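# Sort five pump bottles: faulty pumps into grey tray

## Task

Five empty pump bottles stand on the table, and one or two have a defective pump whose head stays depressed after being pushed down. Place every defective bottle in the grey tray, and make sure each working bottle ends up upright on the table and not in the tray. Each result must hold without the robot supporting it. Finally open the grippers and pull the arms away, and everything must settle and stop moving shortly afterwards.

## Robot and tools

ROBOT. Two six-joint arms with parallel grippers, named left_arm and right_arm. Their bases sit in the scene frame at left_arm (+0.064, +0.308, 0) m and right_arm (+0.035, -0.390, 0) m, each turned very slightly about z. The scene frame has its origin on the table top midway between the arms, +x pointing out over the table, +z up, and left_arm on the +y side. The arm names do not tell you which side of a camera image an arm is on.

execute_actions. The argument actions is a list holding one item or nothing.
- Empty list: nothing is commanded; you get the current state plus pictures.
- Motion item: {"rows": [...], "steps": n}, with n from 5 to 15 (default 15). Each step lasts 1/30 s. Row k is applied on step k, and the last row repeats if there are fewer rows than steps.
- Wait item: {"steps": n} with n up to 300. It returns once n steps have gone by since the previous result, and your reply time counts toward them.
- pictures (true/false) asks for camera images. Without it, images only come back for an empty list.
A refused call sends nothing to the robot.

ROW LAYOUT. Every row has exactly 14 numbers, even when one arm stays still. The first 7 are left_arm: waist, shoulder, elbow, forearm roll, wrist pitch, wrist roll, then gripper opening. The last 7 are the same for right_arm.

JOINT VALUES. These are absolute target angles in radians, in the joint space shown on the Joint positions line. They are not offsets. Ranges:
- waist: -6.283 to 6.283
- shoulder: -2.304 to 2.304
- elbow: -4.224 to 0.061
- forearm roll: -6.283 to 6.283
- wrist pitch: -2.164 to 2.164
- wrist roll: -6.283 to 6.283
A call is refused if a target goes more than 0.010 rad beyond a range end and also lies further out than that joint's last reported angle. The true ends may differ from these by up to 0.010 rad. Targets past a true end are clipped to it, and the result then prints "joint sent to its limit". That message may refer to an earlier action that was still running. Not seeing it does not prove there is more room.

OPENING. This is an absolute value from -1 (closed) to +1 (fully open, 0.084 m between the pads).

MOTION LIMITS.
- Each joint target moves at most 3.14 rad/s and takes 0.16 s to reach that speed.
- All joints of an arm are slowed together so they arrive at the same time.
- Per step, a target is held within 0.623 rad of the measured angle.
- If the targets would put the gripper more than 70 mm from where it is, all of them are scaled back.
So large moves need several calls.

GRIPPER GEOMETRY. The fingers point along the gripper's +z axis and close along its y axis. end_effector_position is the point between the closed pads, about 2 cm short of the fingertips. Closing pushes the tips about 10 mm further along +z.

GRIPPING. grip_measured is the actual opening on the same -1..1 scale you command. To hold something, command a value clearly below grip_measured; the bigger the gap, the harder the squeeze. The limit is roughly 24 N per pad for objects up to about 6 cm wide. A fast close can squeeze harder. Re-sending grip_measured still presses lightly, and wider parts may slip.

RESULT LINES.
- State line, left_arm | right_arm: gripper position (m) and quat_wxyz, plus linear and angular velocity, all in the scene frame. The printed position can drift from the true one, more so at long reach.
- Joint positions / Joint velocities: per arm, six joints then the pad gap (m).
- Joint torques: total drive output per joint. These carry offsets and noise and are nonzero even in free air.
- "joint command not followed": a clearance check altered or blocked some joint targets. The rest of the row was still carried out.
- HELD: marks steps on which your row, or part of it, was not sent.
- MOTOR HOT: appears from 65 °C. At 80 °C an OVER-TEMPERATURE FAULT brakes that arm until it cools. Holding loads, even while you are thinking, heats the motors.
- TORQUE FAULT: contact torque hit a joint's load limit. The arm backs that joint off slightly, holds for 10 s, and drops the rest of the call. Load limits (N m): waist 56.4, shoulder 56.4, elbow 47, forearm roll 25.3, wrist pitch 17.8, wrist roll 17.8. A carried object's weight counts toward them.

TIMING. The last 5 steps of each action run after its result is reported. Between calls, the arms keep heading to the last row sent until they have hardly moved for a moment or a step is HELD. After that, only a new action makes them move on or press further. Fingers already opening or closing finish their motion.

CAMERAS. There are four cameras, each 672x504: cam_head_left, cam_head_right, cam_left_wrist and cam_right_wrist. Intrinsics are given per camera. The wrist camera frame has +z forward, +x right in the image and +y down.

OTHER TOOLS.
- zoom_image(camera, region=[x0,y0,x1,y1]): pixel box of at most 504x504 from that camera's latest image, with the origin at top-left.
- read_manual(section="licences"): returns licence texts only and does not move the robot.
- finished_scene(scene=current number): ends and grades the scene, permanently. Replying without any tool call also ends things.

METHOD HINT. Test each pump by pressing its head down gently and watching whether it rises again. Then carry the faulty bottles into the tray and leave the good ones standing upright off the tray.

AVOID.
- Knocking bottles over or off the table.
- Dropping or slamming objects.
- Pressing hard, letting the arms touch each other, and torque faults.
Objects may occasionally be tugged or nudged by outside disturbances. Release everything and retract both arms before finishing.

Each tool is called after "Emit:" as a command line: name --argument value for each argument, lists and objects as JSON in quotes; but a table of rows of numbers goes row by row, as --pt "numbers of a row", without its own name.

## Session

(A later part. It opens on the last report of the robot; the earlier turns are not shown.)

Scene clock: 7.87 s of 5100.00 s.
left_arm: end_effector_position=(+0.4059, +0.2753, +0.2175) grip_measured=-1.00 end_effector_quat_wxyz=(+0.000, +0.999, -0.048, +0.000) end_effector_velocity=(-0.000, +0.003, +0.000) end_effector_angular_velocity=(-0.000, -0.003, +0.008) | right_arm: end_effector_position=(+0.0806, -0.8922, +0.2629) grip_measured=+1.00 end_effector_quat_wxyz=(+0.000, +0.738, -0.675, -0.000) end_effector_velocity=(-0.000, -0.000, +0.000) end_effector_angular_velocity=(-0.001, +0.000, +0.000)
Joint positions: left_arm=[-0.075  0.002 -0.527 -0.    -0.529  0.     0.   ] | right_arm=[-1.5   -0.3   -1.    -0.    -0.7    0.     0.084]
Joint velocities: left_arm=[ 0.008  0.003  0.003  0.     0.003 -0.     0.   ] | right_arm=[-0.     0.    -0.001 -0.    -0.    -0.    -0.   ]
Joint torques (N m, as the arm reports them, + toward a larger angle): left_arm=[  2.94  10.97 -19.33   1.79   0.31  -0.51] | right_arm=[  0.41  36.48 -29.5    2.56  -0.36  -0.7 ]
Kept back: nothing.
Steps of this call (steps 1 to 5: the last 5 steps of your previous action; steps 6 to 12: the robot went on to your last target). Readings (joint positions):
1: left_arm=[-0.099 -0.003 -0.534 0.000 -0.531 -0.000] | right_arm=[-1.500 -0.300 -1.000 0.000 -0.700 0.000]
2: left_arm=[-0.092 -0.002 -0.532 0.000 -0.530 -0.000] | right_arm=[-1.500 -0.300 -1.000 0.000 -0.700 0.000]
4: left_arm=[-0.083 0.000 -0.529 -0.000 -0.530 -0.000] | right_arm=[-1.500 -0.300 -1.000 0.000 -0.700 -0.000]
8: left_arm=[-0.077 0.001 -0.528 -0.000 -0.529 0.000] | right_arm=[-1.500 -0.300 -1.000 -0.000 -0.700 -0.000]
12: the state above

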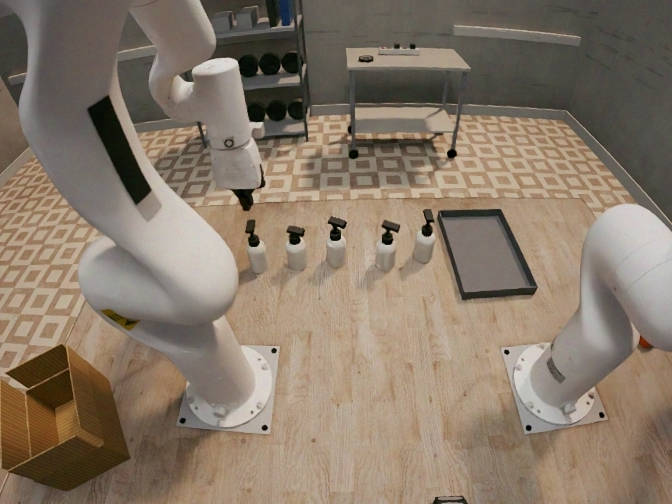

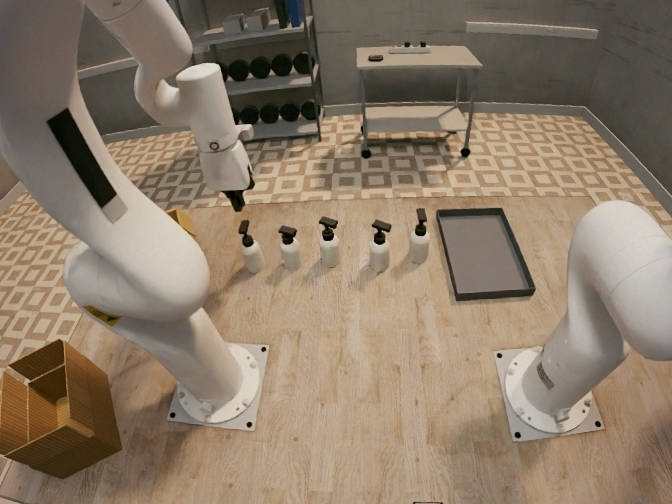

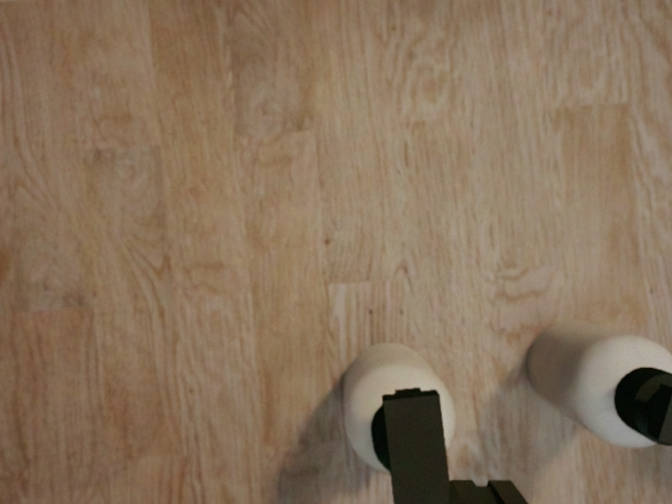

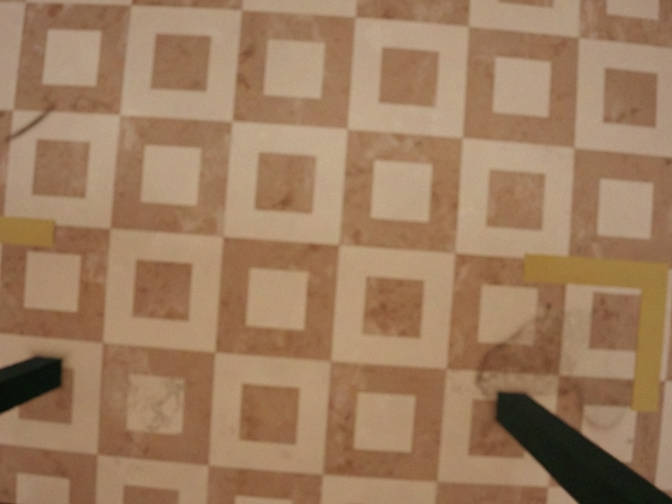

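Emit:
execute_actions --actions '[{"rows":[[-0.075,-0.12,-0.498,0,-0.378,0,-1,-1.5,-0.3,-1.0,0,-0.7,0,1],[-0.075,-0.12,-0.498,0,-0.378,0,-1,-1.5,-0.3,-1.0,0,-0.7,0,1],[-0.075,-0.12,-0.498,0,-0.378,0,-1,-1.5,-0.3,-1.0,0,-0.7,0,1],[-0.075,-0.12,-0.498,0,-0.378,0,-1,-1.5,-0.3,-1.0,0,-0.7,0,1],[-0.075,-0.12,-0.498,0,-0.378,0,-1,-1.5,-0.3,-1.0,0,-0.7,0,1],[-0.075,-0.12,-0.498,0,-0.378,0,-1,-1.5,-0.3,-1.0,0,-0.7,0,1],[-0.075,-0.15,-0.491,0,-0.341,0,-1,-1.5,-0.3,-1.0,0,-0.7,0,1],[-0.075,-0.15,-0.491,0,-0.341,0,-1,-1.5,-0.3,-1.0,0,-0.7,0,1],[-0.075,-0.179,-0.484,0,-0.305,0,-1,-1.5,-0.3,-1.0,0,-0.7,0,1]],"steps":15}]'

Emit:
execute_actions --actions '[{"rows":[[-0.075,-0.179,-0.484,0,-0.305,0,-1,-1.5,-0.3,-1.0,0,-0.7,0,1]],"steps":8}]'

Emit:
execute_actions --actions '[{"rows":[[-0.075,0.02,-0.535,0,-0.555,0,-1,-1.5,-0.3,-1.0,0,-0.7,0,1]],"steps":15}]'

Emit:
execute_actions --actions '[{"rows":[[-0.45,-0.1,-0.7,0,-0.6,0,-1,-1.5,-0.3,-1.0,0,-0.7,0,1]],"steps":15}]'

Emit:
execute_actions --actions '[{"rows":[[-0.815,-0.326,-0.921,0,-0.595,0,-1,-1.5,-0.3,-1.0,0,-0.7,0,1]],"steps":15}]'

Emit:
execute_actions --actions '[{"steps":18}]' --pictures true

Scene clock: 8.77 s of 5100.00 s.
left_arm: end_effector_position=(+0.4050, +0.2754, +0.1616) grip_measured=-1.00 end_effector_quat_wxyz=(-0.000, +0.999, -0.048, -0.000) end_effector_velocity=(-0.004, -0.000, -0.178) end_effector_angular_velocity=(-0.003, -0.040, -0.003) | right_arm: end_effector_position=(+0.0806, -0.8922, +0.2629) grip_measured=+1.00 end_effector_quat_wxyz=(+0.000, +0.738, -0.675, -0.000) end_effector_velocity=(+0.000, +0.001, -0.001) end_effector_angular_velocity=(+0.003, +0.000, +0.000)
Joint positions: left_arm=[-0.075 -0.131 -0.495 -0.    -0.365  0.     0.   ] | right_arm=[-1.5   -0.3   -1.     0.    -0.7   -0.     0.084]
Joint velocities: left_arm=[-0.002 -0.439  0.094  0.001  0.572  0.     0.   ] | right_arm=[ 0.    -0.     0.002 -0.    -0.001  0.    -0.   ]
Joint torques (N m, as the arm reports them, + toward a larger angle): left_arm=[  4.31   8.53 -13.71   2.17   0.22   0.12] | right_arm=[  0.99  35.76 -29.71   2.59  -0.45  -0.74]
Steps of this call (steps 1 to 17: the robot went on to your last target; steps 18 to 27: the first 10 steps of this action). Readings (joint positions):
18: left_arm=[-0.074 0.002 -0.527 -0.000 -0.529 0.000] | right_arm=[-1.500 -0.300 -1.000 -0.000 -0.700 0.000]
19: left_arm=[-0.074 0.000 -0.527 0.000 -0.525 -0.000] | right_arm=[-1.500 -0.300 -1.000 0.000 -0.700 0.000]
21: left_arm=[-0.074 -0.028 -0.521 0.000 -0.487 0.000] | right_arm=[-1.500 -0.300 -1.000 0.000 -0.700 0.000]
25: left_arm=[-0.075 -0.105 -0.501 -0.000 -0.400 -0.000] | right_arm=[-1.500 -0.300 -1.000 0.000 -0.700 -0.000]
27: the state above

Scene clock: 9.03 s of 5100.00 s.
left_arm: end_effector_position=(+0.4038, +0.2755, +0.1440) grip_measured=-1.00 end_effector_quat_wxyz=(+0.000, +0.999, -0.048, +0.001) end_effector_velocity=(+0.002, -0.000, -0.005) end_effector_angular_velocity=(-0.000, -0.006, -0.001) | right_arm: end_effector_position=(+0.0806, -0.8922, +0.2629) grip_measured=+1.00 end_effector_quat_wxyz=(+0.000, +0.738, -0.675, -0.000) end_effector_velocity=(-0.001, -0.000, +0.000) end_effector_angular_velocity=(-0.000, +0.000, -0.001)
Joint positions: left_arm=[-0.075 -0.175 -0.486 -0.    -0.309 -0.     0.   ] | right_arm=[-1.5   -0.3   -1.     0.    -0.7   -0.     0.084]
Joint velocities: left_arm=[-0.    -0.016 -0.001  0.001  0.021  0.     0.   ] | right_arm=[-0.001 -0.    -0.    -0.     0.     0.    -0.   ]
Joint torques (N m, as the arm reports them, + toward a larger angle): left_arm=[ 2.44 11.28 -9.49  2.48  1.3  -0.24] | right_arm=[  1.17  36.37 -29.35   2.56  -0.35  -0.7 ]
Steps of this call (steps 1 to 5: the last 5 steps of your previous action; steps 6 to 8: the first 3 steps of this action). Readings (joint positions):
6: left_arm=[-0.075 -0.173 -0.486 -0.000 -0.311 -0.000] | right_arm=[-1.500 -0.300 -1.000 -0.000 -0.700 0.000]
7: left_arm=[-0.075 -0.174 -0.486 -0.000 -0.310 -0.000] | right_arm=[-1.500 -0.300 -1.000 -0.000 -0.700 0.000]
8: the state above

Scene clock: 9.53 s of 5100.00 s.
left_arm: end_effector_position=(+0.4080, +0.2751, +0.2174) grip_measured=-1.00 end_effector_quat_wxyz=(+0.000, +0.999, -0.048, +0.002) end_effector_velocity=(-0.018, +0.002, +0.103) end_effector_angular_velocity=(+0.005, +0.045, -0.001) | right_arm: end_effector_position=(+0.0806, -0.8922, +0.2629) grip_measured=+1.00 end_effector_quat_wxyz=(+0.000, +0.738, -0.675, -0.000) end_effector_velocity=(-0.000, +0.000, -0.000) end_effector_angular_velocity=(-0.000, +0.000, +0.000)
Joint positions: left_arm=[-0.075 -0.001 -0.53   0.    -0.524  0.     0.   ] | right_arm=[-1.5   -0.3   -1.     0.    -0.7    0.     0.084]
Joint velocities: left_arm=[-0.     0.244 -0.056  0.001 -0.345 -0.     0.   ] | right_arm=[-0.     0.     0.001 -0.001  0.     0.    -0.   ]
Joint torques (N m, as the arm reports them, + toward a larger angle): left_arm=[  3.26   0.35 -14.38   1.12   0.43  -0.12] | right_arm=[  0.87  36.1  -29.89   2.67  -0.34  -0.78]
Steps of this call (steps 1 to 5: the last 5 steps of your previous action; steps 6 to 15: the first 10 steps of this action). Readings (joint positions):
6: left_arm=[-0.075 -0.177 -0.486 -0.000 -0.307 -0.000] | right_arm=[-1.500 -0.300 -1.000 -0.000 -0.700 -0.000]
7: left_arm=[-0.075 -0.175 -0.486 -0.000 -0.310 -0.000] | right_arm=[-1.500 -0.300 -1.000 0.000 -0.700 -0.000]
9: left_arm=[-0.075 -0.150 -0.490 -0.000 -0.347 0.000] | right_arm=[-1.500 -0.300 -1.000 0.000 -0.700 0.000]
13: left_arm=[-0.075 -0.029 -0.522 0.000 -0.490 0.000] | right_arm=[-1.500 -0.300 -1.000 -0.000 -0.700 -0.000]
15: the state above

Scene clock: 10.03 s of 5100.00 s.
left_arm: end_effector_position=(+0.4246, +0.1795, +0.2358) grip_measured=-1.00 end_effector_quat_wxyz=(-0.000, +0.985, -0.171, -0.000) end_effector_velocity=(+0.020, -0.409, +0.039) end_effector_angular_velocity=(-0.001, -0.003, -0.988) | right_arm: end_effector_position=(+0.0806, -0.8922, +0.2629) grip_measured=+1.00 end_effector_quat_wxyz=(+0.000, +0.738, -0.675, -0.000) end_effector_velocity=(-0.000, -0.000, +0.000) end_effector_angular_velocity=(-0.001, +0.000, +0.000)
Joint positions: left_arm=[-0.322 -0.06  -0.643  0.    -0.584  0.     0.   ] | right_arm=[-1.5   -0.3   -1.    -0.    -0.7   -0.     0.084]
Joint velocities: left_arm=[-0.988 -0.309 -0.437  0.    -0.125 -0.     0.   ] | right_arm=[-0.     0.    -0.001 -0.     0.    -0.    -0.   ]
Joint torques (N m, as the arm reports them, + toward a larger angle): left_arm=[  1.82  17.09 -18.14   2.23  -0.16  -0.15] | right_arm=[  0.96  36.72 -29.58   2.45  -0.36  -0.68]
Steps of this call (steps 1 to 5: the last 5 steps of your previous action; steps 6 to 15: the first 10 steps of this action). Readings (joint positions):
6: left_arm=[-0.075 0.016 -0.534 -0.000 -0.552 0.000] | right_arm=[-1.500 -0.300 -1.000 -0.000 -0.700 0.000]
7: left_arm=[-0.078 0.016 -0.535 0.000 -0.553 -0.000] | right_arm=[-1.500 -0.300 -1.000 -0.000 -0.700 -0.000]
9: left_arm=[-0.114 0.005 -0.551 0.000 -0.559 -0.000] | right_arm=[-1.500 -0.300 -1.000 -0.000 -0.700 -0.000]
13: left_arm=[-0.255 -0.039 -0.614 0.000 -0.575 0.000] | right_arm=[-1.500 -0.300 -1.000 0.000 -0.700 -0.000]
15: the state above

Scene clock: 10.53 s of 5100.00 s.
left_arm: end_effector_position=(+0.4160, +0.0249, +0.2311) grip_measured=-1.00 end_effector_quat_wxyz=(+0.000, +0.943, -0.332, +0.000) end_effector_velocity=(-0.087, -0.409, -0.049) end_effector_angular_velocity=(+0.002, +0.002, -0.826) | right_arm: end_effector_position=(+0.0806, -0.8922, +0.2629) grip_measured=+1.00 end_effector_quat_wxyz=(+0.000, +0.738, -0.675, -0.000) end_effector_velocity=(-0.000, +0.000, -0.000) end_effector_angular_velocity=(+0.000, -0.000, -0.001)
Joint positions: left_arm=[-0.657 -0.23  -0.826  0.    -0.596 -0.     0.   ] | right_arm=[-1.5   -0.3   -1.     0.    -0.7   -0.     0.084]
Joint velocities: left_arm=[-0.826 -0.506 -0.495 -0.     0.008 -0.     0.   ] | right_arm=[-0.001 -0.     0.     0.    -0.    -0.     0.   ]
Joint torques (N m, as the arm reports them, + toward a larger angle): left_arm=[  4.62  20.33 -17.98   1.87   0.14  -0.38] | right_arm=[  1.52  36.71 -29.63   2.68  -0.46  -0.72]
Steps of this call (steps 1 to 5: the last 5 steps of your previous action; steps 6 to 15: the first 10 steps of this action). Readings (joint positions):
6: left_arm=[-0.436 -0.096 -0.694 -0.000 -0.598 0.000] | right_arm=[-1.500 -0.300 -1.000 0.000 -0.700 -0.000]
7: left_arm=[-0.443 -0.098 -0.697 -0.000 -0.599 -0.000] | right_arm=[-1.500 -0.300 -1.000 -0.000 -0.700 0.000]
9: left_arm=[-0.482 -0.122 -0.721 0.000 -0.599 -0.000] | right_arm=[-1.500 -0.300 -1.000 0.000 -0.700 -0.000]
13: left_arm=[-0.601 -0.195 -0.792 0.000 -0.597 -0.000] | right_arm=[-1.500 -0.300 -1.000 -0.000 -0.700 -0.000]
15: the state above

Scene clock: 11.13 s of 5100.00 s.
left_arm: end_effector_position=(+0.3910, -0.0534, +0.2204) grip_measured=-1.00 end_effector_quat_wxyz=(+0.000, +0.914, -0.406, +0.000) end_effector_velocity=(-0.001, -0.003, -0.000) end_effector_angular_velocity=(+0.000, +0.000, -0.005) | right_arm: end_effector_position=(+0.0806, -0.8922, +0.2629) grip_measured=+1.00 end_effector_quat_wxyz=(+0.000, +0.738, -0.675, -0.000) end_effector_velocity=(-0.001, +0.001, -0.001) end_effector_angular_velocity=(+0.002, +0.000, -0.001)
Joint positions: left_arm=[-0.814 -0.326 -0.921  0.    -0.595 -0.     0.   ] | right_arm=[-1.5   -0.3   -1.    -0.    -0.7    0.     0.084]
Joint velocities: left_arm=[-0.005 -0.004 -0.004  0.    -0.    -0.     0.   ] | right_arm=[-0.001 -0.     0.002 -0.    -0.    -0.    -0.   ]
Joint torques (N m, as the arm reports them, + toward a larger angle): left_arm=[  1.19  18.   -19.23   2.1    0.33  -0.45] | right_arm=[  1.19  37.01 -29.81   2.41  -0.39  -0.78]
Kept back: nothing.
Steps of this call (steps 1 to 5: the last 5 steps of your previous action; steps 6 to 18: the robot went on to your last target). Readings (joint positions):
1: left_arm=[-0.684 -0.246 -0.842 0.000 -0.596 -0.000] | right_arm=[-1.500 -0.300 -1.000 -0.000 -0.700 0.000]
2: left_arm=[-0.711 -0.263 -0.859 0.000 -0.596 0.000] | right_arm=[-1.500 -0.300 -1.000 -0.000 -0.700 0.000]
4: left_arm=[-0.763 -0.294 -0.889 -0.000 -0.595 0.000] | right_arm=[-1.500 -0.300 -1.000 -0.000 -0.700 0.000]
8: left_arm=[-0.804 -0.319 -0.914 -0.000 -0.595 0.000] | right_arm=[-1.500 -0.300 -1.000 -0.000 -0.700 0.000]
18: the state above

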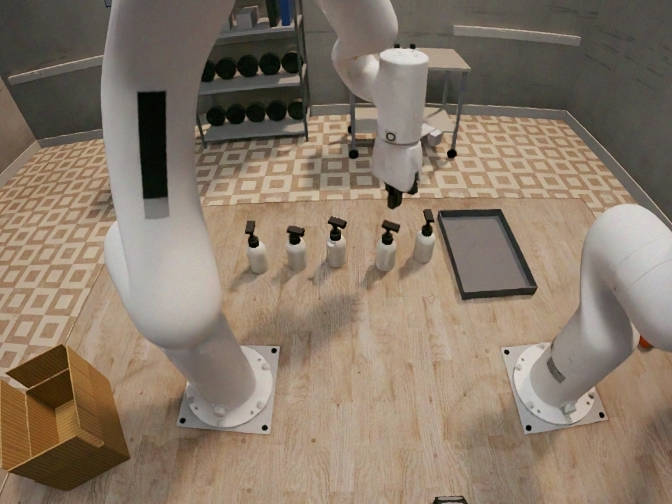

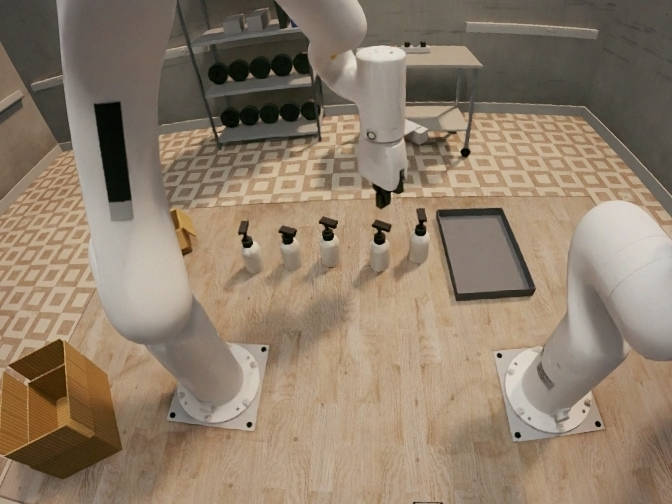

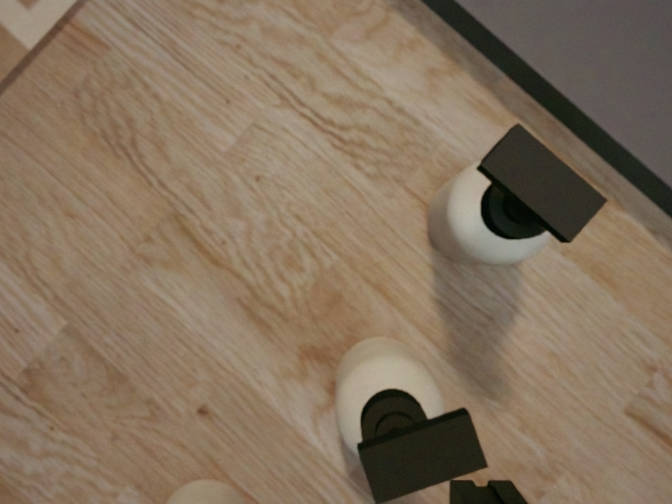

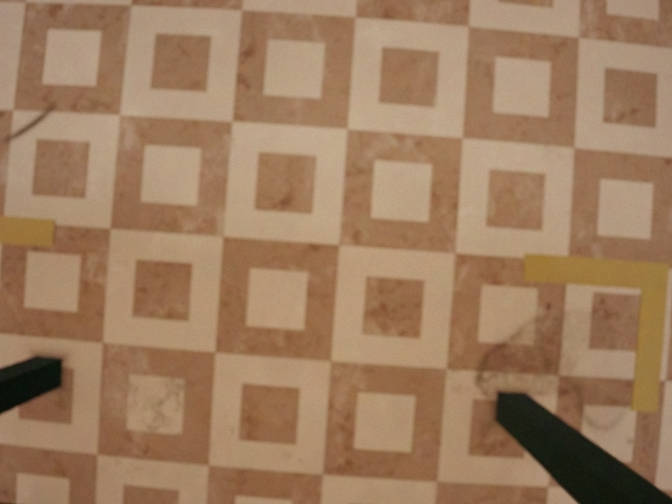

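Emit:
execute_actions --actions '[{"rows":[[-0.803,-0.415,-0.9,0,-0.485,0,-1,-1.5,-0.3,-1.0,0,-0.7,0,1],[-0.803,-0.415,-0.9,0,-0.485,0,-1,-1.5,-0.3,-1.0,0,-0.7,0,1],[-0.803,-0.415,-0.9,0,-0.485,0,-1,-1.5,-0.3,-1.0,0,-0.7,0,1],[-0.803,-0.415,-0.9,0,-0.485,0,-1,-1.5,-0.3,-1.0,0,-0.7,0,1],[-0.803,-0.415,-0.9,0,-0.485,0,-1,-1.5,-0.3,-1.0,0,-0.7,0,1],[-0.803,-0.415,-0.9,0,-0.485,0,-1,-1.5,-0.3,-1.0,0,-0.7,0,1],[-0.803,-0.436,-0.894,0,-0.458,0,-1,-1.5,-0.3,-1.0,0,-0.7,0,1],[-0.803,-0.436,-0.894,0,-0.458,0,-1,-1.5,-0.3,-1.0,0,-0.7,0,1],[-0.803,-0.457,-0.889,0,-0.432,0,-1,-1.5,-0.3,-1.0,0,-0.7,0,1]],"steps":15}]'

Emit:
execute_actions --actions '[{"rows":[[-0.803,-0.457,-0.889,0,-0.432,0,-1,-1.5,-0.3,-1.0,0,-0.7,0,1]],"steps":8}]'

Emit:
execute_actions --actions '[{"rows":[[-0.803,-0.31,-0.925,0,-0.615,0,-1,-1.5,-0.3,-1.0,0,-0.7,0,1]],"steps":15}]'

Emit:
execute_actions --actions '[{"rows":[[-0.895,-0.517,-1.195,0,-0.678,0,-1,-1.5,-0.3,-1.0,0,-0.7,0,1]],"steps":15}]'

Emit:
execute_actions --actions '[{"steps":12}]' --pictures true

Scene clock: 12.17 s of 5100.00 s.
left_arm: end_effector_position=(+0.3950, -0.0502, +0.1639) grip_measured=-1.00 end_effector_quat_wxyz=(+0.000, +0.916, -0.401, +0.000) end_effector_velocity=(+0.005, -0.001, -0.167) end_effector_angular_velocity=(-0.031, -0.029, +0.006) | right_arm: end_effector_position=(+0.0806, -0.8922, +0.2629) grip_measured=+1.00 end_effector_quat_wxyz=(+0.000, +0.738, -0.675, -0.000) end_effector_velocity=(-0.001, +0.000, -0.000) end_effector_angular_velocity=(+0.001, -0.000, -0.001)
Joint positions: left_arm=[-0.804 -0.425 -0.897  0.    -0.473 -0.     0.   ] | right_arm=[-1.5   -0.3   -1.    -0.    -0.7    0.     0.084]
Joint velocities: left_arm=[ 0.006 -0.3    0.064 -0.     0.406 -0.     0.   ] | right_arm=[-0.001  0.     0.001  0.    -0.     0.    -0.   ]
Joint torques (N m, as the arm reports them, + toward a larger angle): left_arm=[  2.27  18.35 -15.31   2.99   0.27  -0.08] | right_arm=[  0.57  36.75 -29.67   2.21  -0.38  -0.77]
Steps of this call (steps 1 to 15: the robot went on to your last target; steps 16 to 21: nothing new was sent; steps 22 to 31: the first 10 steps of this action). Readings (joint positions):
22: left_arm=[-0.815 -0.326 -0.921 0.000 -0.595 0.000] | right_arm=[-1.500 -0.300 -1.000 0.000 -0.700 0.000]
23: left_arm=[-0.815 -0.328 -0.921 0.000 -0.591 0.000] | right_arm=[-1.500 -0.300 -1.000 -0.000 -0.700 -0.000]
25: left_arm=[-0.811 -0.353 -0.916 0.000 -0.556 0.000] | right_arm=[-1.500 -0.300 -1.000 -0.000 -0.700 0.000]
29: left_arm=[-0.804 -0.407 -0.901 -0.000 -0.497 -0.000] | right_arm=[-1.500 -0.300 -1.000 -0.000 -0.700 -0.000]
31: the state above

Scene clock: 12.43 s of 5100.00 s.
left_arm: end_effector_position=(+0.3945, -0.0492, +0.1468) grip_measured=-1.00 end_effector_quat_wxyz=(+0.000, +0.916, -0.401, +0.000) end_effector_velocity=(-0.000, +0.001, -0.010) end_effector_angular_velocity=(-0.000, -0.000, +0.002) | right_arm: end_effector_position=(+0.0806, -0.8922, +0.2629) grip_measured=+1.00 end_effector_quat_wxyz=(+0.000, +0.738, -0.675, -0.000) end_effector_velocity=(+0.000, -0.000, +0.000) end_effector_angular_velocity=(-0.001, -0.000, +0.001)
Joint positions: left_arm=[-0.803 -0.455 -0.89  -0.    -0.434 -0.     0.   ] | right_arm=[-1.5   -0.3   -1.     0.    -0.7   -0.     0.084]
Joint velocities: left_arm=[ 0.002 -0.017  0.004 -0.     0.021 -0.     0.   ] | right_arm=[ 0.001  0.    -0.001  0.    -0.    -0.    -0.   ]
Joint torques (N m, as the arm reports them, + toward a larger angle): left_arm=[  0.9   20.56 -17.23   2.2    0.17  -0.25] | right_arm=[  0.73  36.42 -29.29   2.51  -0.37  -0.8 ]
Steps of this call (steps 1 to 5: the last 5 steps of your previous action; steps 6 to 8: the first 3 steps of this action). Readings (joint positions):
6: left_arm=[-0.803 -0.453 -0.890 -0.000 -0.436 0.000] | right_arm=[-1.500 -0.300 -1.000 -0.000 -0.700 0.000]
7: left_arm=[-0.803 -0.454 -0.890 -0.000 -0.435 -0.000] | right_arm=[-1.500 -0.300 -1.000 0.000 -0.700 0.000]
8: the state above

Scene clock: 12.93 s of 5100.00 s.
left_arm: end_effector_position=(+0.3960, -0.0507, +0.2234) grip_measured=-1.00 end_effector_quat_wxyz=(+0.001, +0.916, -0.400, +0.002) end_effector_velocity=(-0.019, +0.020, +0.062) end_effector_angular_velocity=(+0.052, +0.049, +0.002) | right_arm: end_effector_position=(+0.0806, -0.8922, +0.2629) grip_measured=+1.00 end_effector_quat_wxyz=(+0.000, +0.738, -0.675, -0.000) end_effector_velocity=(-0.001, +0.000, -0.000) end_effector_angular_velocity=(+0.001, -0.000, -0.001)
Joint positions: left_arm=[-0.803 -0.321 -0.923  0.    -0.597 -0.     0.   ] | right_arm=[-1.5   -0.3   -1.    -0.    -0.7    0.     0.084]
Joint velocities: left_arm=[ 0.001  0.12  -0.009 -0.002 -0.201 -0.     0.   ] | right_arm=[-0.001 -0.     0.     0.    -0.     0.     0.   ]
Joint torques (N m, as the arm reports them, + toward a larger angle): left_arm=[  0.6   13.42 -17.51   1.23   0.41  -0.28] | right_arm=[  0.83  36.55 -29.47   2.48  -0.45  -0.8 ]
Steps of this call (steps 1 to 5: the last 5 steps of your previous action; steps 6 to 15: the first 10 steps of this action). Readings (joint positions):
6: left_arm=[-0.803 -0.456 -0.889 -0.000 -0.432 0.000] | right_arm=[-1.500 -0.300 -1.000 0.000 -0.700 0.000]
7: left_arm=[-0.803 -0.455 -0.890 -0.000 -0.436 0.000] | right_arm=[-1.500 -0.300 -1.000 -0.000 -0.700 0.000]
9: left_arm=[-0.803 -0.428 -0.894 -0.000 -0.474 -0.000] | right_arm=[-1.500 -0.300 -1.000 -0.000 -0.700 0.000]
13: left_arm=[-0.803 -0.336 -0.920 0.000 -0.577 -0.000] | right_arm=[-1.500 -0.300 -1.000 0.000 -0.700 -0.000]
15: the state above

Scene clock: 13.43 s of 5100.00 s.
left_arm: end_effector_position=(+0.4130, -0.1353, +0.2218) grip_measured=-1.00 end_effector_quat_wxyz=(-0.000, +0.900, -0.437, -0.000) end_effector_velocity=(+0.017, -0.167, -0.026) end_effector_angular_velocity=(+0.010, +0.009, -0.157) | right_arm: end_effector_position=(+0.0806, -0.8922, +0.2629) grip_measured=+1.00 end_effector_quat_wxyz=(+0.000, +0.738, -0.675, -0.000) end_effector_velocity=(+0.000, +0.000, -0.000) end_effector_angular_velocity=(+0.000, +0.000, +0.001)
Joint positions: left_arm=[-0.883 -0.489 -1.156  0.    -0.667  0.     0.   ] | right_arm=[-1.5   -0.3   -1.    -0.    -0.7   -0.     0.084]
Joint velocities: left_arm=[-0.159 -0.35  -0.45  -0.002 -0.113 -0.001  0.   ] | right_arm=[ 0.001 -0.     0.    -0.     0.    -0.    -0.   ]
Joint torques (N m, as the arm reports them, + toward a larger angle): left_arm=[ 11.66  40.55 -15.97   1.69  -0.15  -0.05] | right_arm=[  0.63  35.75 -29.83   2.5   -0.37  -0.75]
Steps of this call (steps 1 to 5: the last 5 steps of your previous action; steps 6 to 15: the first 10 steps of this action). Readings (joint positions):
6: left_arm=[-0.803 -0.312 -0.924 -0.000 -0.613 -0.000] | right_arm=[-1.500 -0.300 -1.000 -0.000 -0.700 0.000]
7: left_arm=[-0.804 -0.314 -0.927 -0.000 -0.615 -0.000] | right_arm=[-1.500 -0.300 -1.000 -0.000 -0.700 0.000]
9: left_arm=[-0.816 -0.341 -0.965 -0.000 -0.625 -0.000] | right_arm=[-1.500 -0.300 -1.000 -0.000 -0.700 0.000]
13: left_arm=[-0.866 -0.453 -1.109 0.000 -0.657 0.000] | right_arm=[-1.500 -0.300 -1.000 0.000 -0.700 -0.000]
15: the state above

Scene clock: 13.83 s of 5100.00 s.
left_arm: end_effector_position=(+0.4150, -0.1489, +0.2210) grip_measured=-1.00 end_effector_quat_wxyz=(-0.000, +0.897, -0.442, -0.000) end_effector_velocity=(+0.000, -0.004, -0.000) end_effector_angular_velocity=(-0.002, -0.001, -0.003) | right_arm: end_effector_position=(+0.0806, -0.8922, +0.2629) grip_measured=+1.00 end_effector_quat_wxyz=(+0.000, +0.738, -0.675, -0.000) end_effector_velocity=(+0.000, +0.000, -0.000) end_effector_angular_velocity=(-0.000, +0.001, +0.002)
Joint positions: left_arm=[-0.895 -0.516 -1.194 -0.    -0.678 -0.     0.   ] | right_arm=[-1.5   -0.3   -1.    -0.    -0.7   -0.     0.084]
Joint velocities: left_arm=[-0.003 -0.005 -0.007 -0.001  0.001  0.     0.   ] | right_arm=[ 0.001  0.     0.001 -0.001  0.     0.    -0.   ]
Joint torques (N m, as the arm reports them, + toward a larger angle): left_arm=[  1.76  26.51 -19.59   2.68   0.2   -0.29] | right_arm=[  0.78  36.44 -29.61   2.58  -0.46  -0.75]
Kept back: nothing.
Steps of this call (steps 1 to 5: the last 5 steps of your previous action; steps 6 to 12: the robot went on to your last target). Readings (joint positions):
1: left_arm=[-0.887 -0.499 -1.169 -0.000 -0.671 0.000] | right_arm=[-1.500 -0.300 -1.000 -0.000 -0.700 -0.000]
2: left_arm=[-0.889 -0.504 -1.177 -0.000 -0.673 0.000] | right_arm=[-1.500 -0.300 -1.000 -0.000 -0.700 -0.000]
4: left_arm=[-0.892 -0.510 -1.186 -0.000 -0.676 0.000] | right_arm=[-1.500 -0.300 -1.000 -0.000 -0.700 -0.000]
8: left_arm=[-0.894 -0.515 -1.192 -0.000 -0.678 -0.000] | right_arm=[-1.500 -0.300 -1.000 -0.000 -0.700 0.000]
12: the state above

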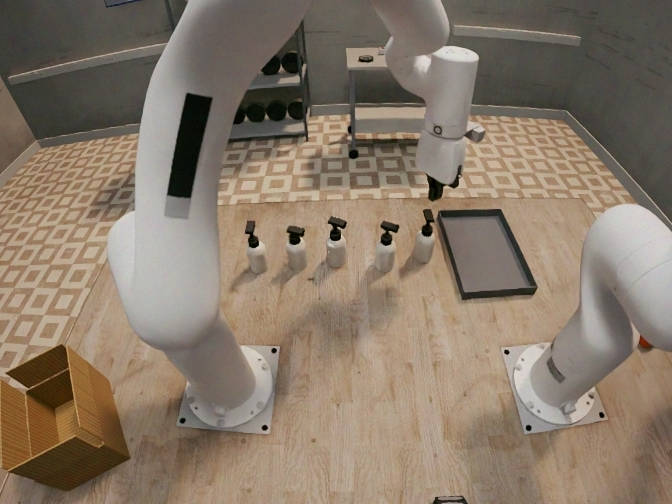

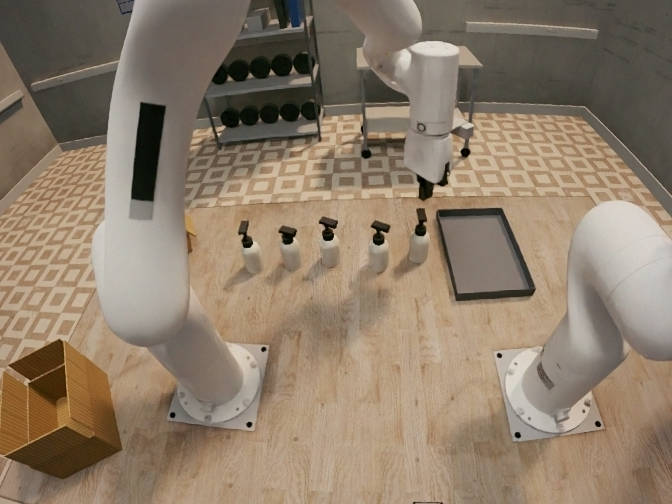

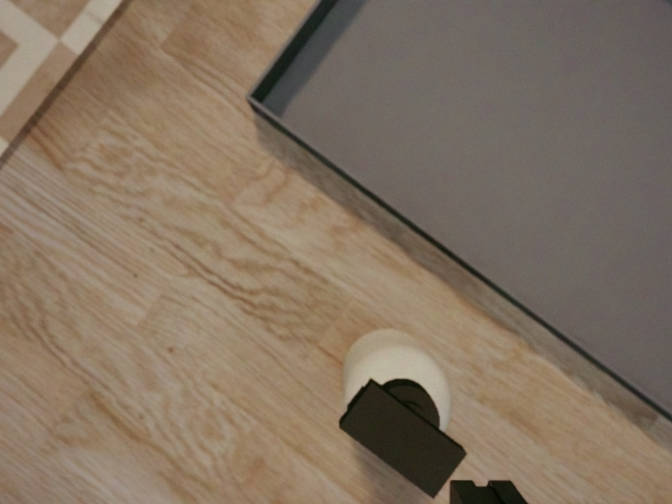

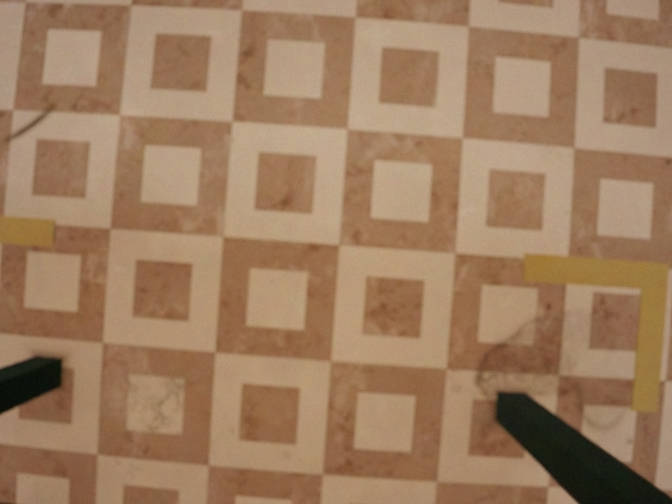

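Emit:
execute_actions --actions '[{"rows":[[-0.895,-0.6,-1.195,0,-0.595,0,-1,-1.5,-0.3,-1.0,0,-0.7,0,1],[-0.895,-0.6,-1.195,0,-0.595,0,-1,-1.5,-0.3,-1.0,0,-0.7,0,1],[-0.895,-0.6,-1.195,0,-0.595,0,-1,-1.5,-0.3,-1.0,0,-0.7,0,1],[-0.895,-0.6,-1.195,0,-0.595,0,-1,-1.5,-0.3,-1.0,0,-0.7,0,1],[-0.895,-0.6,-1.195,0,-0.595,0,-1,-1.5,-0.3,-1.0,0,-0.7,0,1],[-0.895,-0.6,-1.195,0,-0.595,0,-1,-1.5,-0.3,-1.0,0,-0.7,0,1],[-0.895,-0.62,-1.19,0,-0.57,0,-1,-1.5,-0.3,-1.0,0,-0.7,0,1],[-0.895,-0.62,-1.19,0,-0.57,0,-1,-1.5,-0.3,-1.0,0,-0.7,0,1],[-0.895,-0.639,-1.184,0,-0.545,0,-1,-1.5,-0.3,-1.0,0,-0.7,0,1]],"steps":15}]'

Emit:
execute_actions --actions '[{"rows":[[-0.895,-0.639,-1.184,0,-0.545,0,-1,-1.5,-0.3,-1.0,0,-0.7,0,1]],"steps":8}]'

Emit:
execute_actions --actions '[{"rows":[[-0.895,-0.5,-1.2,0,-0.7,0,-1,-1.5,-0.3,-1.0,0,-0.7,0,1]],"steps":15}]'

Emit:
execute_actions --actions '[{"rows":[[-0.6,-0.2,-0.8,0,-0.6,-0.8,0.2,-1.5,-0.3,-1.0,0,-0.7,0,1]],"steps":15}]'

Emit:
execute_actions --actions '[{"rows":[[-0.346,-0.055,-0.602,0,-0.547,-1.56,0.2,-1.5,-0.3,-1.0,0,-0.7,0,1]],"steps":15}]'

Emit:
execute_actions --actions '[{"steps":20}]' --pictures true

Emit:
zoom_image --camera "cam_head_left" --region '[220,150,460,280]'

Scene clock: 15.00 s of 5100.00 s.
left_arm: end_effector_position=(+0.4187, -0.1541, +0.1659) grip_measured=-1.00 end_effector_quat_wxyz=(+0.000, +0.897, -0.442, +0.000) end_effector_velocity=(+0.005, -0.007, -0.174) end_effector_angular_velocity=(-0.033, -0.026, -0.001) | right_arm: end_effector_position=(+0.0806, -0.8922, +0.2629) grip_measured=+1.00 end_effector_quat_wxyz=(+0.000, +0.738, -0.675, -0.000) end_effector_velocity=(-0.000, -0.001, +0.000) end_effector_angular_velocity=(-0.002, -0.000, -0.001)
Joint positions: left_arm=[-0.895 -0.61  -1.191  0.    -0.581  0.     0.   ] | right_arm=[-1.5   -0.3   -1.    -0.    -0.7    0.     0.084]
Joint velocities: left_arm=[-0.    -0.268  0.051  0.001  0.361 -0.     0.   ] | right_arm=[-0.001 -0.    -0.001  0.     0.001  0.     0.   ]
Joint torques (N m, as the arm reports them, + toward a larger angle): left_arm=[  1.6   22.2  -14.04   2.3    0.23  -0.32] | right_arm=[  0.98  36.15 -29.48   2.37  -0.41  -0.81]
Steps of this call (steps 1 to 25: the robot went on to your last target; steps 26 to 35: the first 10 steps of this action). Readings (joint positions):
26: left_arm=[-0.895 -0.517 -1.195 -0.000 -0.678 -0.000] | right_arm=[-1.500 -0.300 -1.000 0.000 -0.700 -0.000]
27: left_arm=[-0.895 -0.519 -1.195 0.000 -0.675 -0.000] | right_arm=[-1.500 -0.300 -1.000 -0.000 -0.700 -0.000]
29: left_arm=[-0.895 -0.548 -1.198 0.000 -0.643 0.000] | right_arm=[-1.500 -0.300 -1.000 -0.000 -0.700 0.000]
33: left_arm=[-0.895 -0.594 -1.193 -0.000 -0.602 -0.000] | right_arm=[-1.500 -0.300 -1.000 -0.000 -0.700 -0.000]
35: the state above

Scene clock: 15.27 s of 5100.00 s.
left_arm: end_effector_position=(+0.4183, -0.1536, +0.1477) grip_measured=-1.00 end_effector_quat_wxyz=(+0.000, +0.897, -0.442, +0.001) end_effector_velocity=(-0.001, +0.001, -0.011) end_effector_angular_velocity=(+0.001, +0.001, +0.001) | right_arm: end_effector_position=(+0.0806, -0.8922, +0.2629) grip_measured=+1.00 end_effector_quat_wxyz=(+0.000, +0.738, -0.675, -0.000) end_effector_velocity=(+0.001, +0.000, +0.000) end_effector_angular_velocity=(+0.001, -0.000, +0.001)
Joint positions: left_arm=[-0.895 -0.637 -1.185 -0.    -0.547  0.     0.   ] | right_arm=[-1.5   -0.3   -1.    -0.    -0.7    0.     0.084]
Joint velocities: left_arm=[-0.    -0.015  0.005 -0.001  0.018 -0.     0.   ] | right_arm=[ 0.001  0.     0.     0.    -0.001  0.     0.   ]
Joint torques (N m, as the arm reports them, + toward a larger angle): left_arm=[  4.95  24.4  -16.53   2.92   0.17  -0.27] | right_arm=[  0.91  36.01 -29.85   2.32  -0.38  -0.77]
Steps of this call (steps 1 to 5: the last 5 steps of your previous action; steps 6 to 8: the first 3 steps of this action). Readings (joint positions):
6: left_arm=[-0.895 -0.636 -1.185 -0.000 -0.549 0.000] | right_arm=[-1.500 -0.300 -1.000 0.000 -0.700 0.000]
7: left_arm=[-0.895 -0.636 -1.185 -0.000 -0.547 0.000] | right_arm=[-1.500 -0.300 -1.000 0.000 -0.700 0.000]
8: the state above

Scene clock: 15.77 s of 5100.00 s.
left_arm: end_effector_position=(+0.4159, -0.1504, +0.2270) grip_measured=-1.00 end_effector_quat_wxyz=(+0.001, +0.897, -0.442, +0.002) end_effector_velocity=(-0.021, +0.026, +0.050) end_effector_angular_velocity=(+0.061, +0.049, +0.002) | right_arm: end_effector_position=(+0.0806, -0.8922, +0.2629) grip_measured=+1.00 end_effector_quat_wxyz=(+0.000, +0.738, -0.675, -0.000) end_effector_velocity=(+0.000, -0.001, +0.001) end_effector_angular_velocity=(-0.002, +0.000, +0.001)
Joint positions: left_arm=[-0.895 -0.51  -1.2    0.    -0.686 -0.     0.   ] | right_arm=[-1.5   -0.3   -1.     0.    -0.7   -0.     0.084]
Joint velocities: left_arm=[-0.     0.097  0.016 -0.003 -0.16   0.     0.   ] | right_arm=[ 0.     0.    -0.001 -0.     0.    -0.     0.   ]
Joint torques (N m, as the arm reports them, + toward a larger angle): left_arm=[  0.83  18.19 -19.11   2.19   0.17  -0.27] | right_arm=[  0.66  35.68 -29.53   2.51  -0.37  -0.77]
Steps of this call (steps 1 to 5: the last 5 steps of your previous action; steps 6 to 15: the first 10 steps of this action). Readings (joint positions):
6: left_arm=[-0.895 -0.638 -1.184 0.000 -0.545 0.000] | right_arm=[-1.500 -0.300 -1.000 -0.000 -0.700 -0.000]
7: left_arm=[-0.895 -0.637 -1.184 -0.000 -0.549 0.000] | right_arm=[-1.500 -0.300 -1.000 -0.000 -0.700 0.000]
9: left_arm=[-0.895 -0.608 -1.185 -0.000 -0.585 -0.000] | right_arm=[-1.500 -0.300 -1.000 0.000 -0.700 0.000]
13: left_arm=[-0.895 -0.522 -1.200 0.000 -0.670 -0.000] | right_arm=[-1.500 -0.300 -1.000 0.000 -0.700 0.000]
15: the state above

Scene clock: 16.27 s of 5100.00 s.
left_arm: end_effector_position=(+0.4304, -0.0588, +0.2368) grip_measured=+0.19 end_effector_quat_wxyz=(-0.000, +0.972, -0.234, -0.000) end_effector_velocity=(+0.025, +0.373, +0.007) end_effector_angular_velocity=(+0.003, +0.002, +2.121) | right_arm: end_effector_position=(+0.0806, -0.8922, +0.2629) grip_measured=+1.00 end_effector_quat_wxyz=(+0.000, +0.738, -0.675, -0.000) end_effector_velocity=(-0.000, -0.000, +0.000) end_effector_angular_velocity=(-0.001, -0.000, -0.001)
Joint positions: left_arm=[-0.765 -0.369 -1.024  0.    -0.656 -0.313  0.052] | right_arm=[-1.5   -0.3   -1.     0.    -0.7    0.     0.084]
Joint velocities: left_arm=[ 0.541  0.55   0.735  0.     0.181 -1.58   0.001] | right_arm=[-0.001  0.    -0.001  0.    -0.     0.001 -0.   ]
Joint torques (N m, as the arm reports them, + toward a larger angle): left_arm=[  6.38  22.12 -20.64   1.75   0.22  -0.15] | right_arm=[  0.46  36.72 -29.9    2.76  -0.34  -0.72]
Steps of this call (steps 1 to 5: the last 5 steps of your previous action; steps 6 to 15: the first 10 steps of this action). Readings (joint positions):
6: left_arm=[-0.895 -0.502 -1.199 -0.000 -0.698 -0.000] | right_arm=[-1.500 -0.300 -1.000 -0.000 -0.700 -0.000]
7: left_arm=[-0.894 -0.501 -1.197 -0.000 -0.698 -0.004] | right_arm=[-1.500 -0.300 -1.000 -0.000 -0.700 0.000]
9: left_arm=[-0.877 -0.483 -1.173 -0.000 -0.692 -0.043] | right_arm=[-1.500 -0.300 -1.000 -0.000 -0.700 0.000]
13: left_arm=[-0.801 -0.406 -1.073 0.000 -0.668 -0.212] | right_arm=[-1.500 -0.300 -1.000 0.000 -0.700 -0.000]
15: the state above

Scene clock: 16.77 s of 5100.00 s.
left_arm: end_effector_position=(+0.4235, +0.1241, +0.2292) grip_measured=+0.19 end_effector_quat_wxyz=(-0.000, +0.941, +0.339, -0.000) end_effector_velocity=(-0.059, +0.326, -0.033) end_effector_angular_velocity=(+0.000, -0.001, +2.996) | right_arm: end_effector_position=(+0.0806, -0.8922, +0.2629) grip_measured=+1.00 end_effector_quat_wxyz=(+0.000, +0.738, -0.675, -0.000) end_effector_velocity=(+0.000, +0.001, -0.000) end_effector_angular_velocity=(+0.001, +0.000, +0.001)
Joint positions: left_arm=[-0.452 -0.123 -0.694  0.    -0.571 -1.166  0.052] | right_arm=[-1.5   -0.3   -1.    -0.    -0.7   -0.     0.084]
Joint velocities: left_arm=[ 0.651  0.414  0.562  0.001  0.148 -2.346 -0.   ] | right_arm=[ 0.001  0.     0.001 -0.     0.     0.    -0.   ]
Joint torques (N m, as the arm reports them, + toward a larger angle): left_arm=[  0.43  13.39 -18.45   2.08   0.03  -0.51] | right_arm=[  1.4   36.34 -29.82   2.48  -0.31  -0.75]
Steps of this call (steps 1 to 5: the last 5 steps of your previous action; steps 6 to 15: the first 10 steps of this action). Readings (joint positions):
6: left_arm=[-0.654 -0.255 -0.873 0.000 -0.618 -0.640] | right_arm=[-1.500 -0.300 -1.000 0.000 -0.700 0.000]
7: left_arm=[-0.635 -0.238 -0.850 -0.000 -0.613 -0.689] | right_arm=[-1.500 -0.300 -1.000 -0.000 -0.700 0.000]
9: left_arm=[-0.587 -0.208 -0.809 -0.000 -0.602 -0.783] | right_arm=[-1.500 -0.300 -1.000 -0.000 -0.700 -0.000]
13: left_arm=[-0.496 -0.150 -0.731 0.000 -0.581 -1.017] | right_arm=[-1.500 -0.300 -1.000 -0.000 -0.700 0.000]
15: the state above

Scene clock: 17.43 s of 5100.00 s.
left_arm: end_effector_position=(+0.4102, +0.1750, +0.2231) grip_measured=+0.19 end_effector_quat_wxyz=(+0.000, +0.828, +0.561, +0.000) end_effector_velocity=(+0.000, +0.001, +0.000) end_effector_angular_velocity=(-0.001, -0.001, +0.008) | right_arm: end_effector_position=(+0.0806, -0.8922, +0.2629) grip_measured=+1.00 end_effector_quat_wxyz=(+0.000, +0.738, -0.675, -0.000) end_effector_velocity=(-0.000, -0.000, -0.000) end_effector_angular_velocity=(-0.000, -0.000, -0.001)
Joint positions: left_arm=[-0.346 -0.055 -0.602 -0.    -0.547 -1.56   0.052] | right_arm=[-1.5   -0.3   -1.     0.    -0.7    0.     0.084]
Joint velocities: left_arm=[ 0.003  0.002  0.001 -0.001  0.001 -0.004  0.   ] | right_arm=[-0.001 -0.     0.     0.001  0.     0.    -0.   ]
Joint torques (N m, as the arm reports them, + toward a larger angle): left_arm=[  3.05  14.14 -18.61   2.96  -0.14  -0.18] | right_arm=[  1.31  35.88 -29.77   2.66  -0.36  -0.74]
Kept back: nothing.
Steps of this call (steps 1 to 5: the last 5 steps of your previous action; steps 6 to 20: the robot went on to your last target). Readings (joint positions):
1: left_arm=[-0.430 -0.109 -0.675 0.000 -0.566 -1.245] | right_arm=[-1.500 -0.300 -1.000 0.000 -0.700 0.000]
2: left_arm=[-0.410 -0.096 -0.657 0.000 -0.562 -1.320] | right_arm=[-1.500 -0.300 -1.000 0.000 -0.700 -0.000]
4: left_arm=[-0.377 -0.075 -0.629 -0.000 -0.555 -1.440] | right_arm=[-1.500 -0.300 -1.000 0.000 -0.700 0.000]
8: left_arm=[-0.353 -0.060 -0.608 -0.000 -0.549 -1.533] | right_arm=[-1.500 -0.300 -1.000 0.000 -0.700 0.000]
20: the state above

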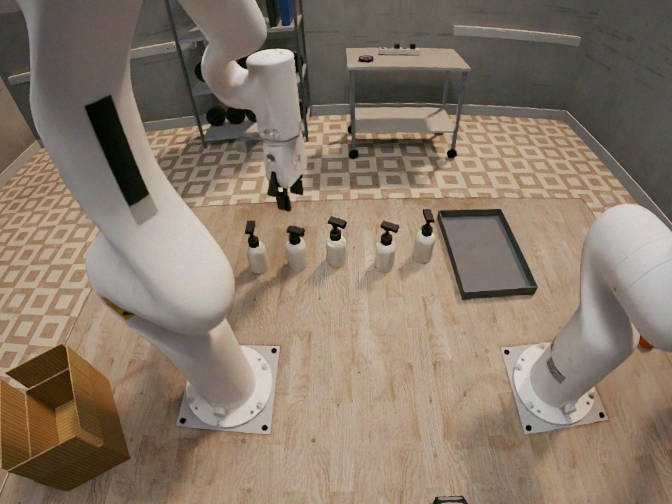

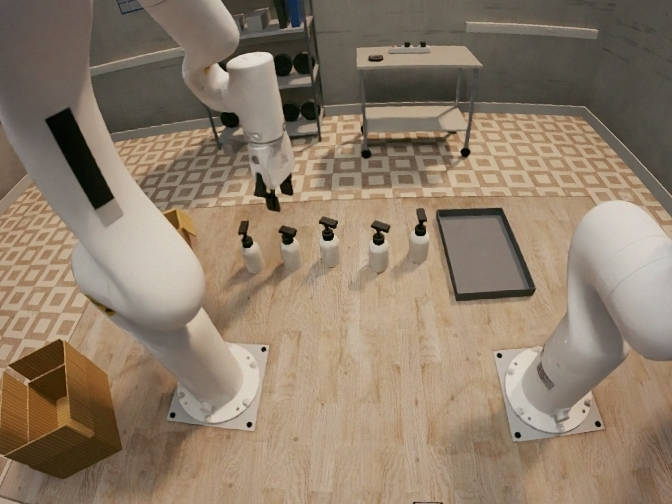

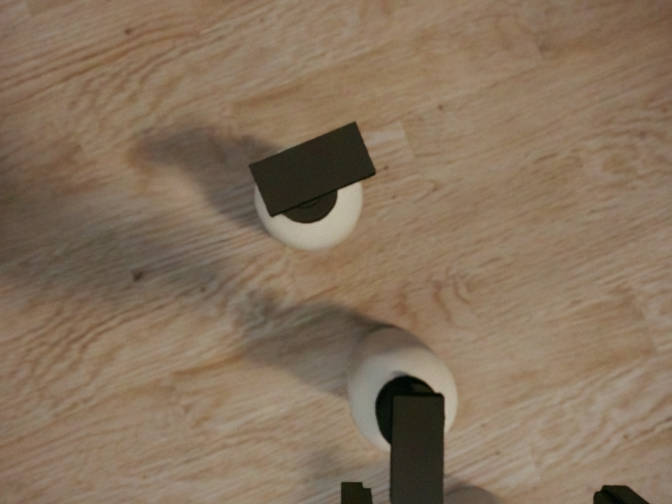

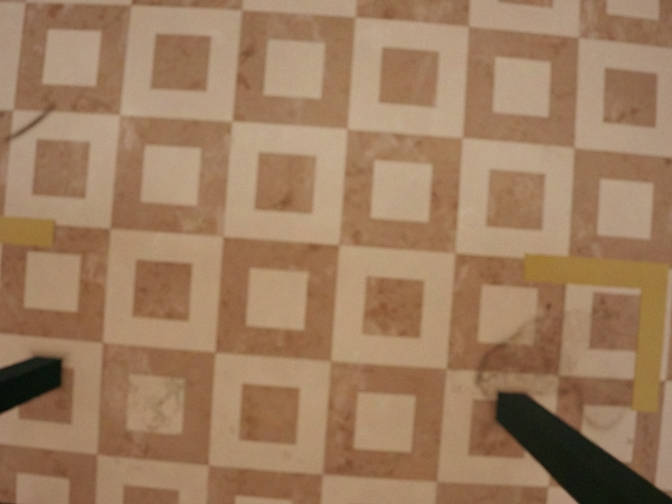

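Region (220, 150, 460, 280) of cam_head_left's 672x504 image, scaled by 2.100, with more detail than that image has; it fills the top 273 rows of this view, and the rest is white.

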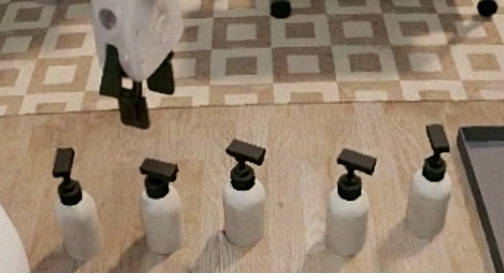

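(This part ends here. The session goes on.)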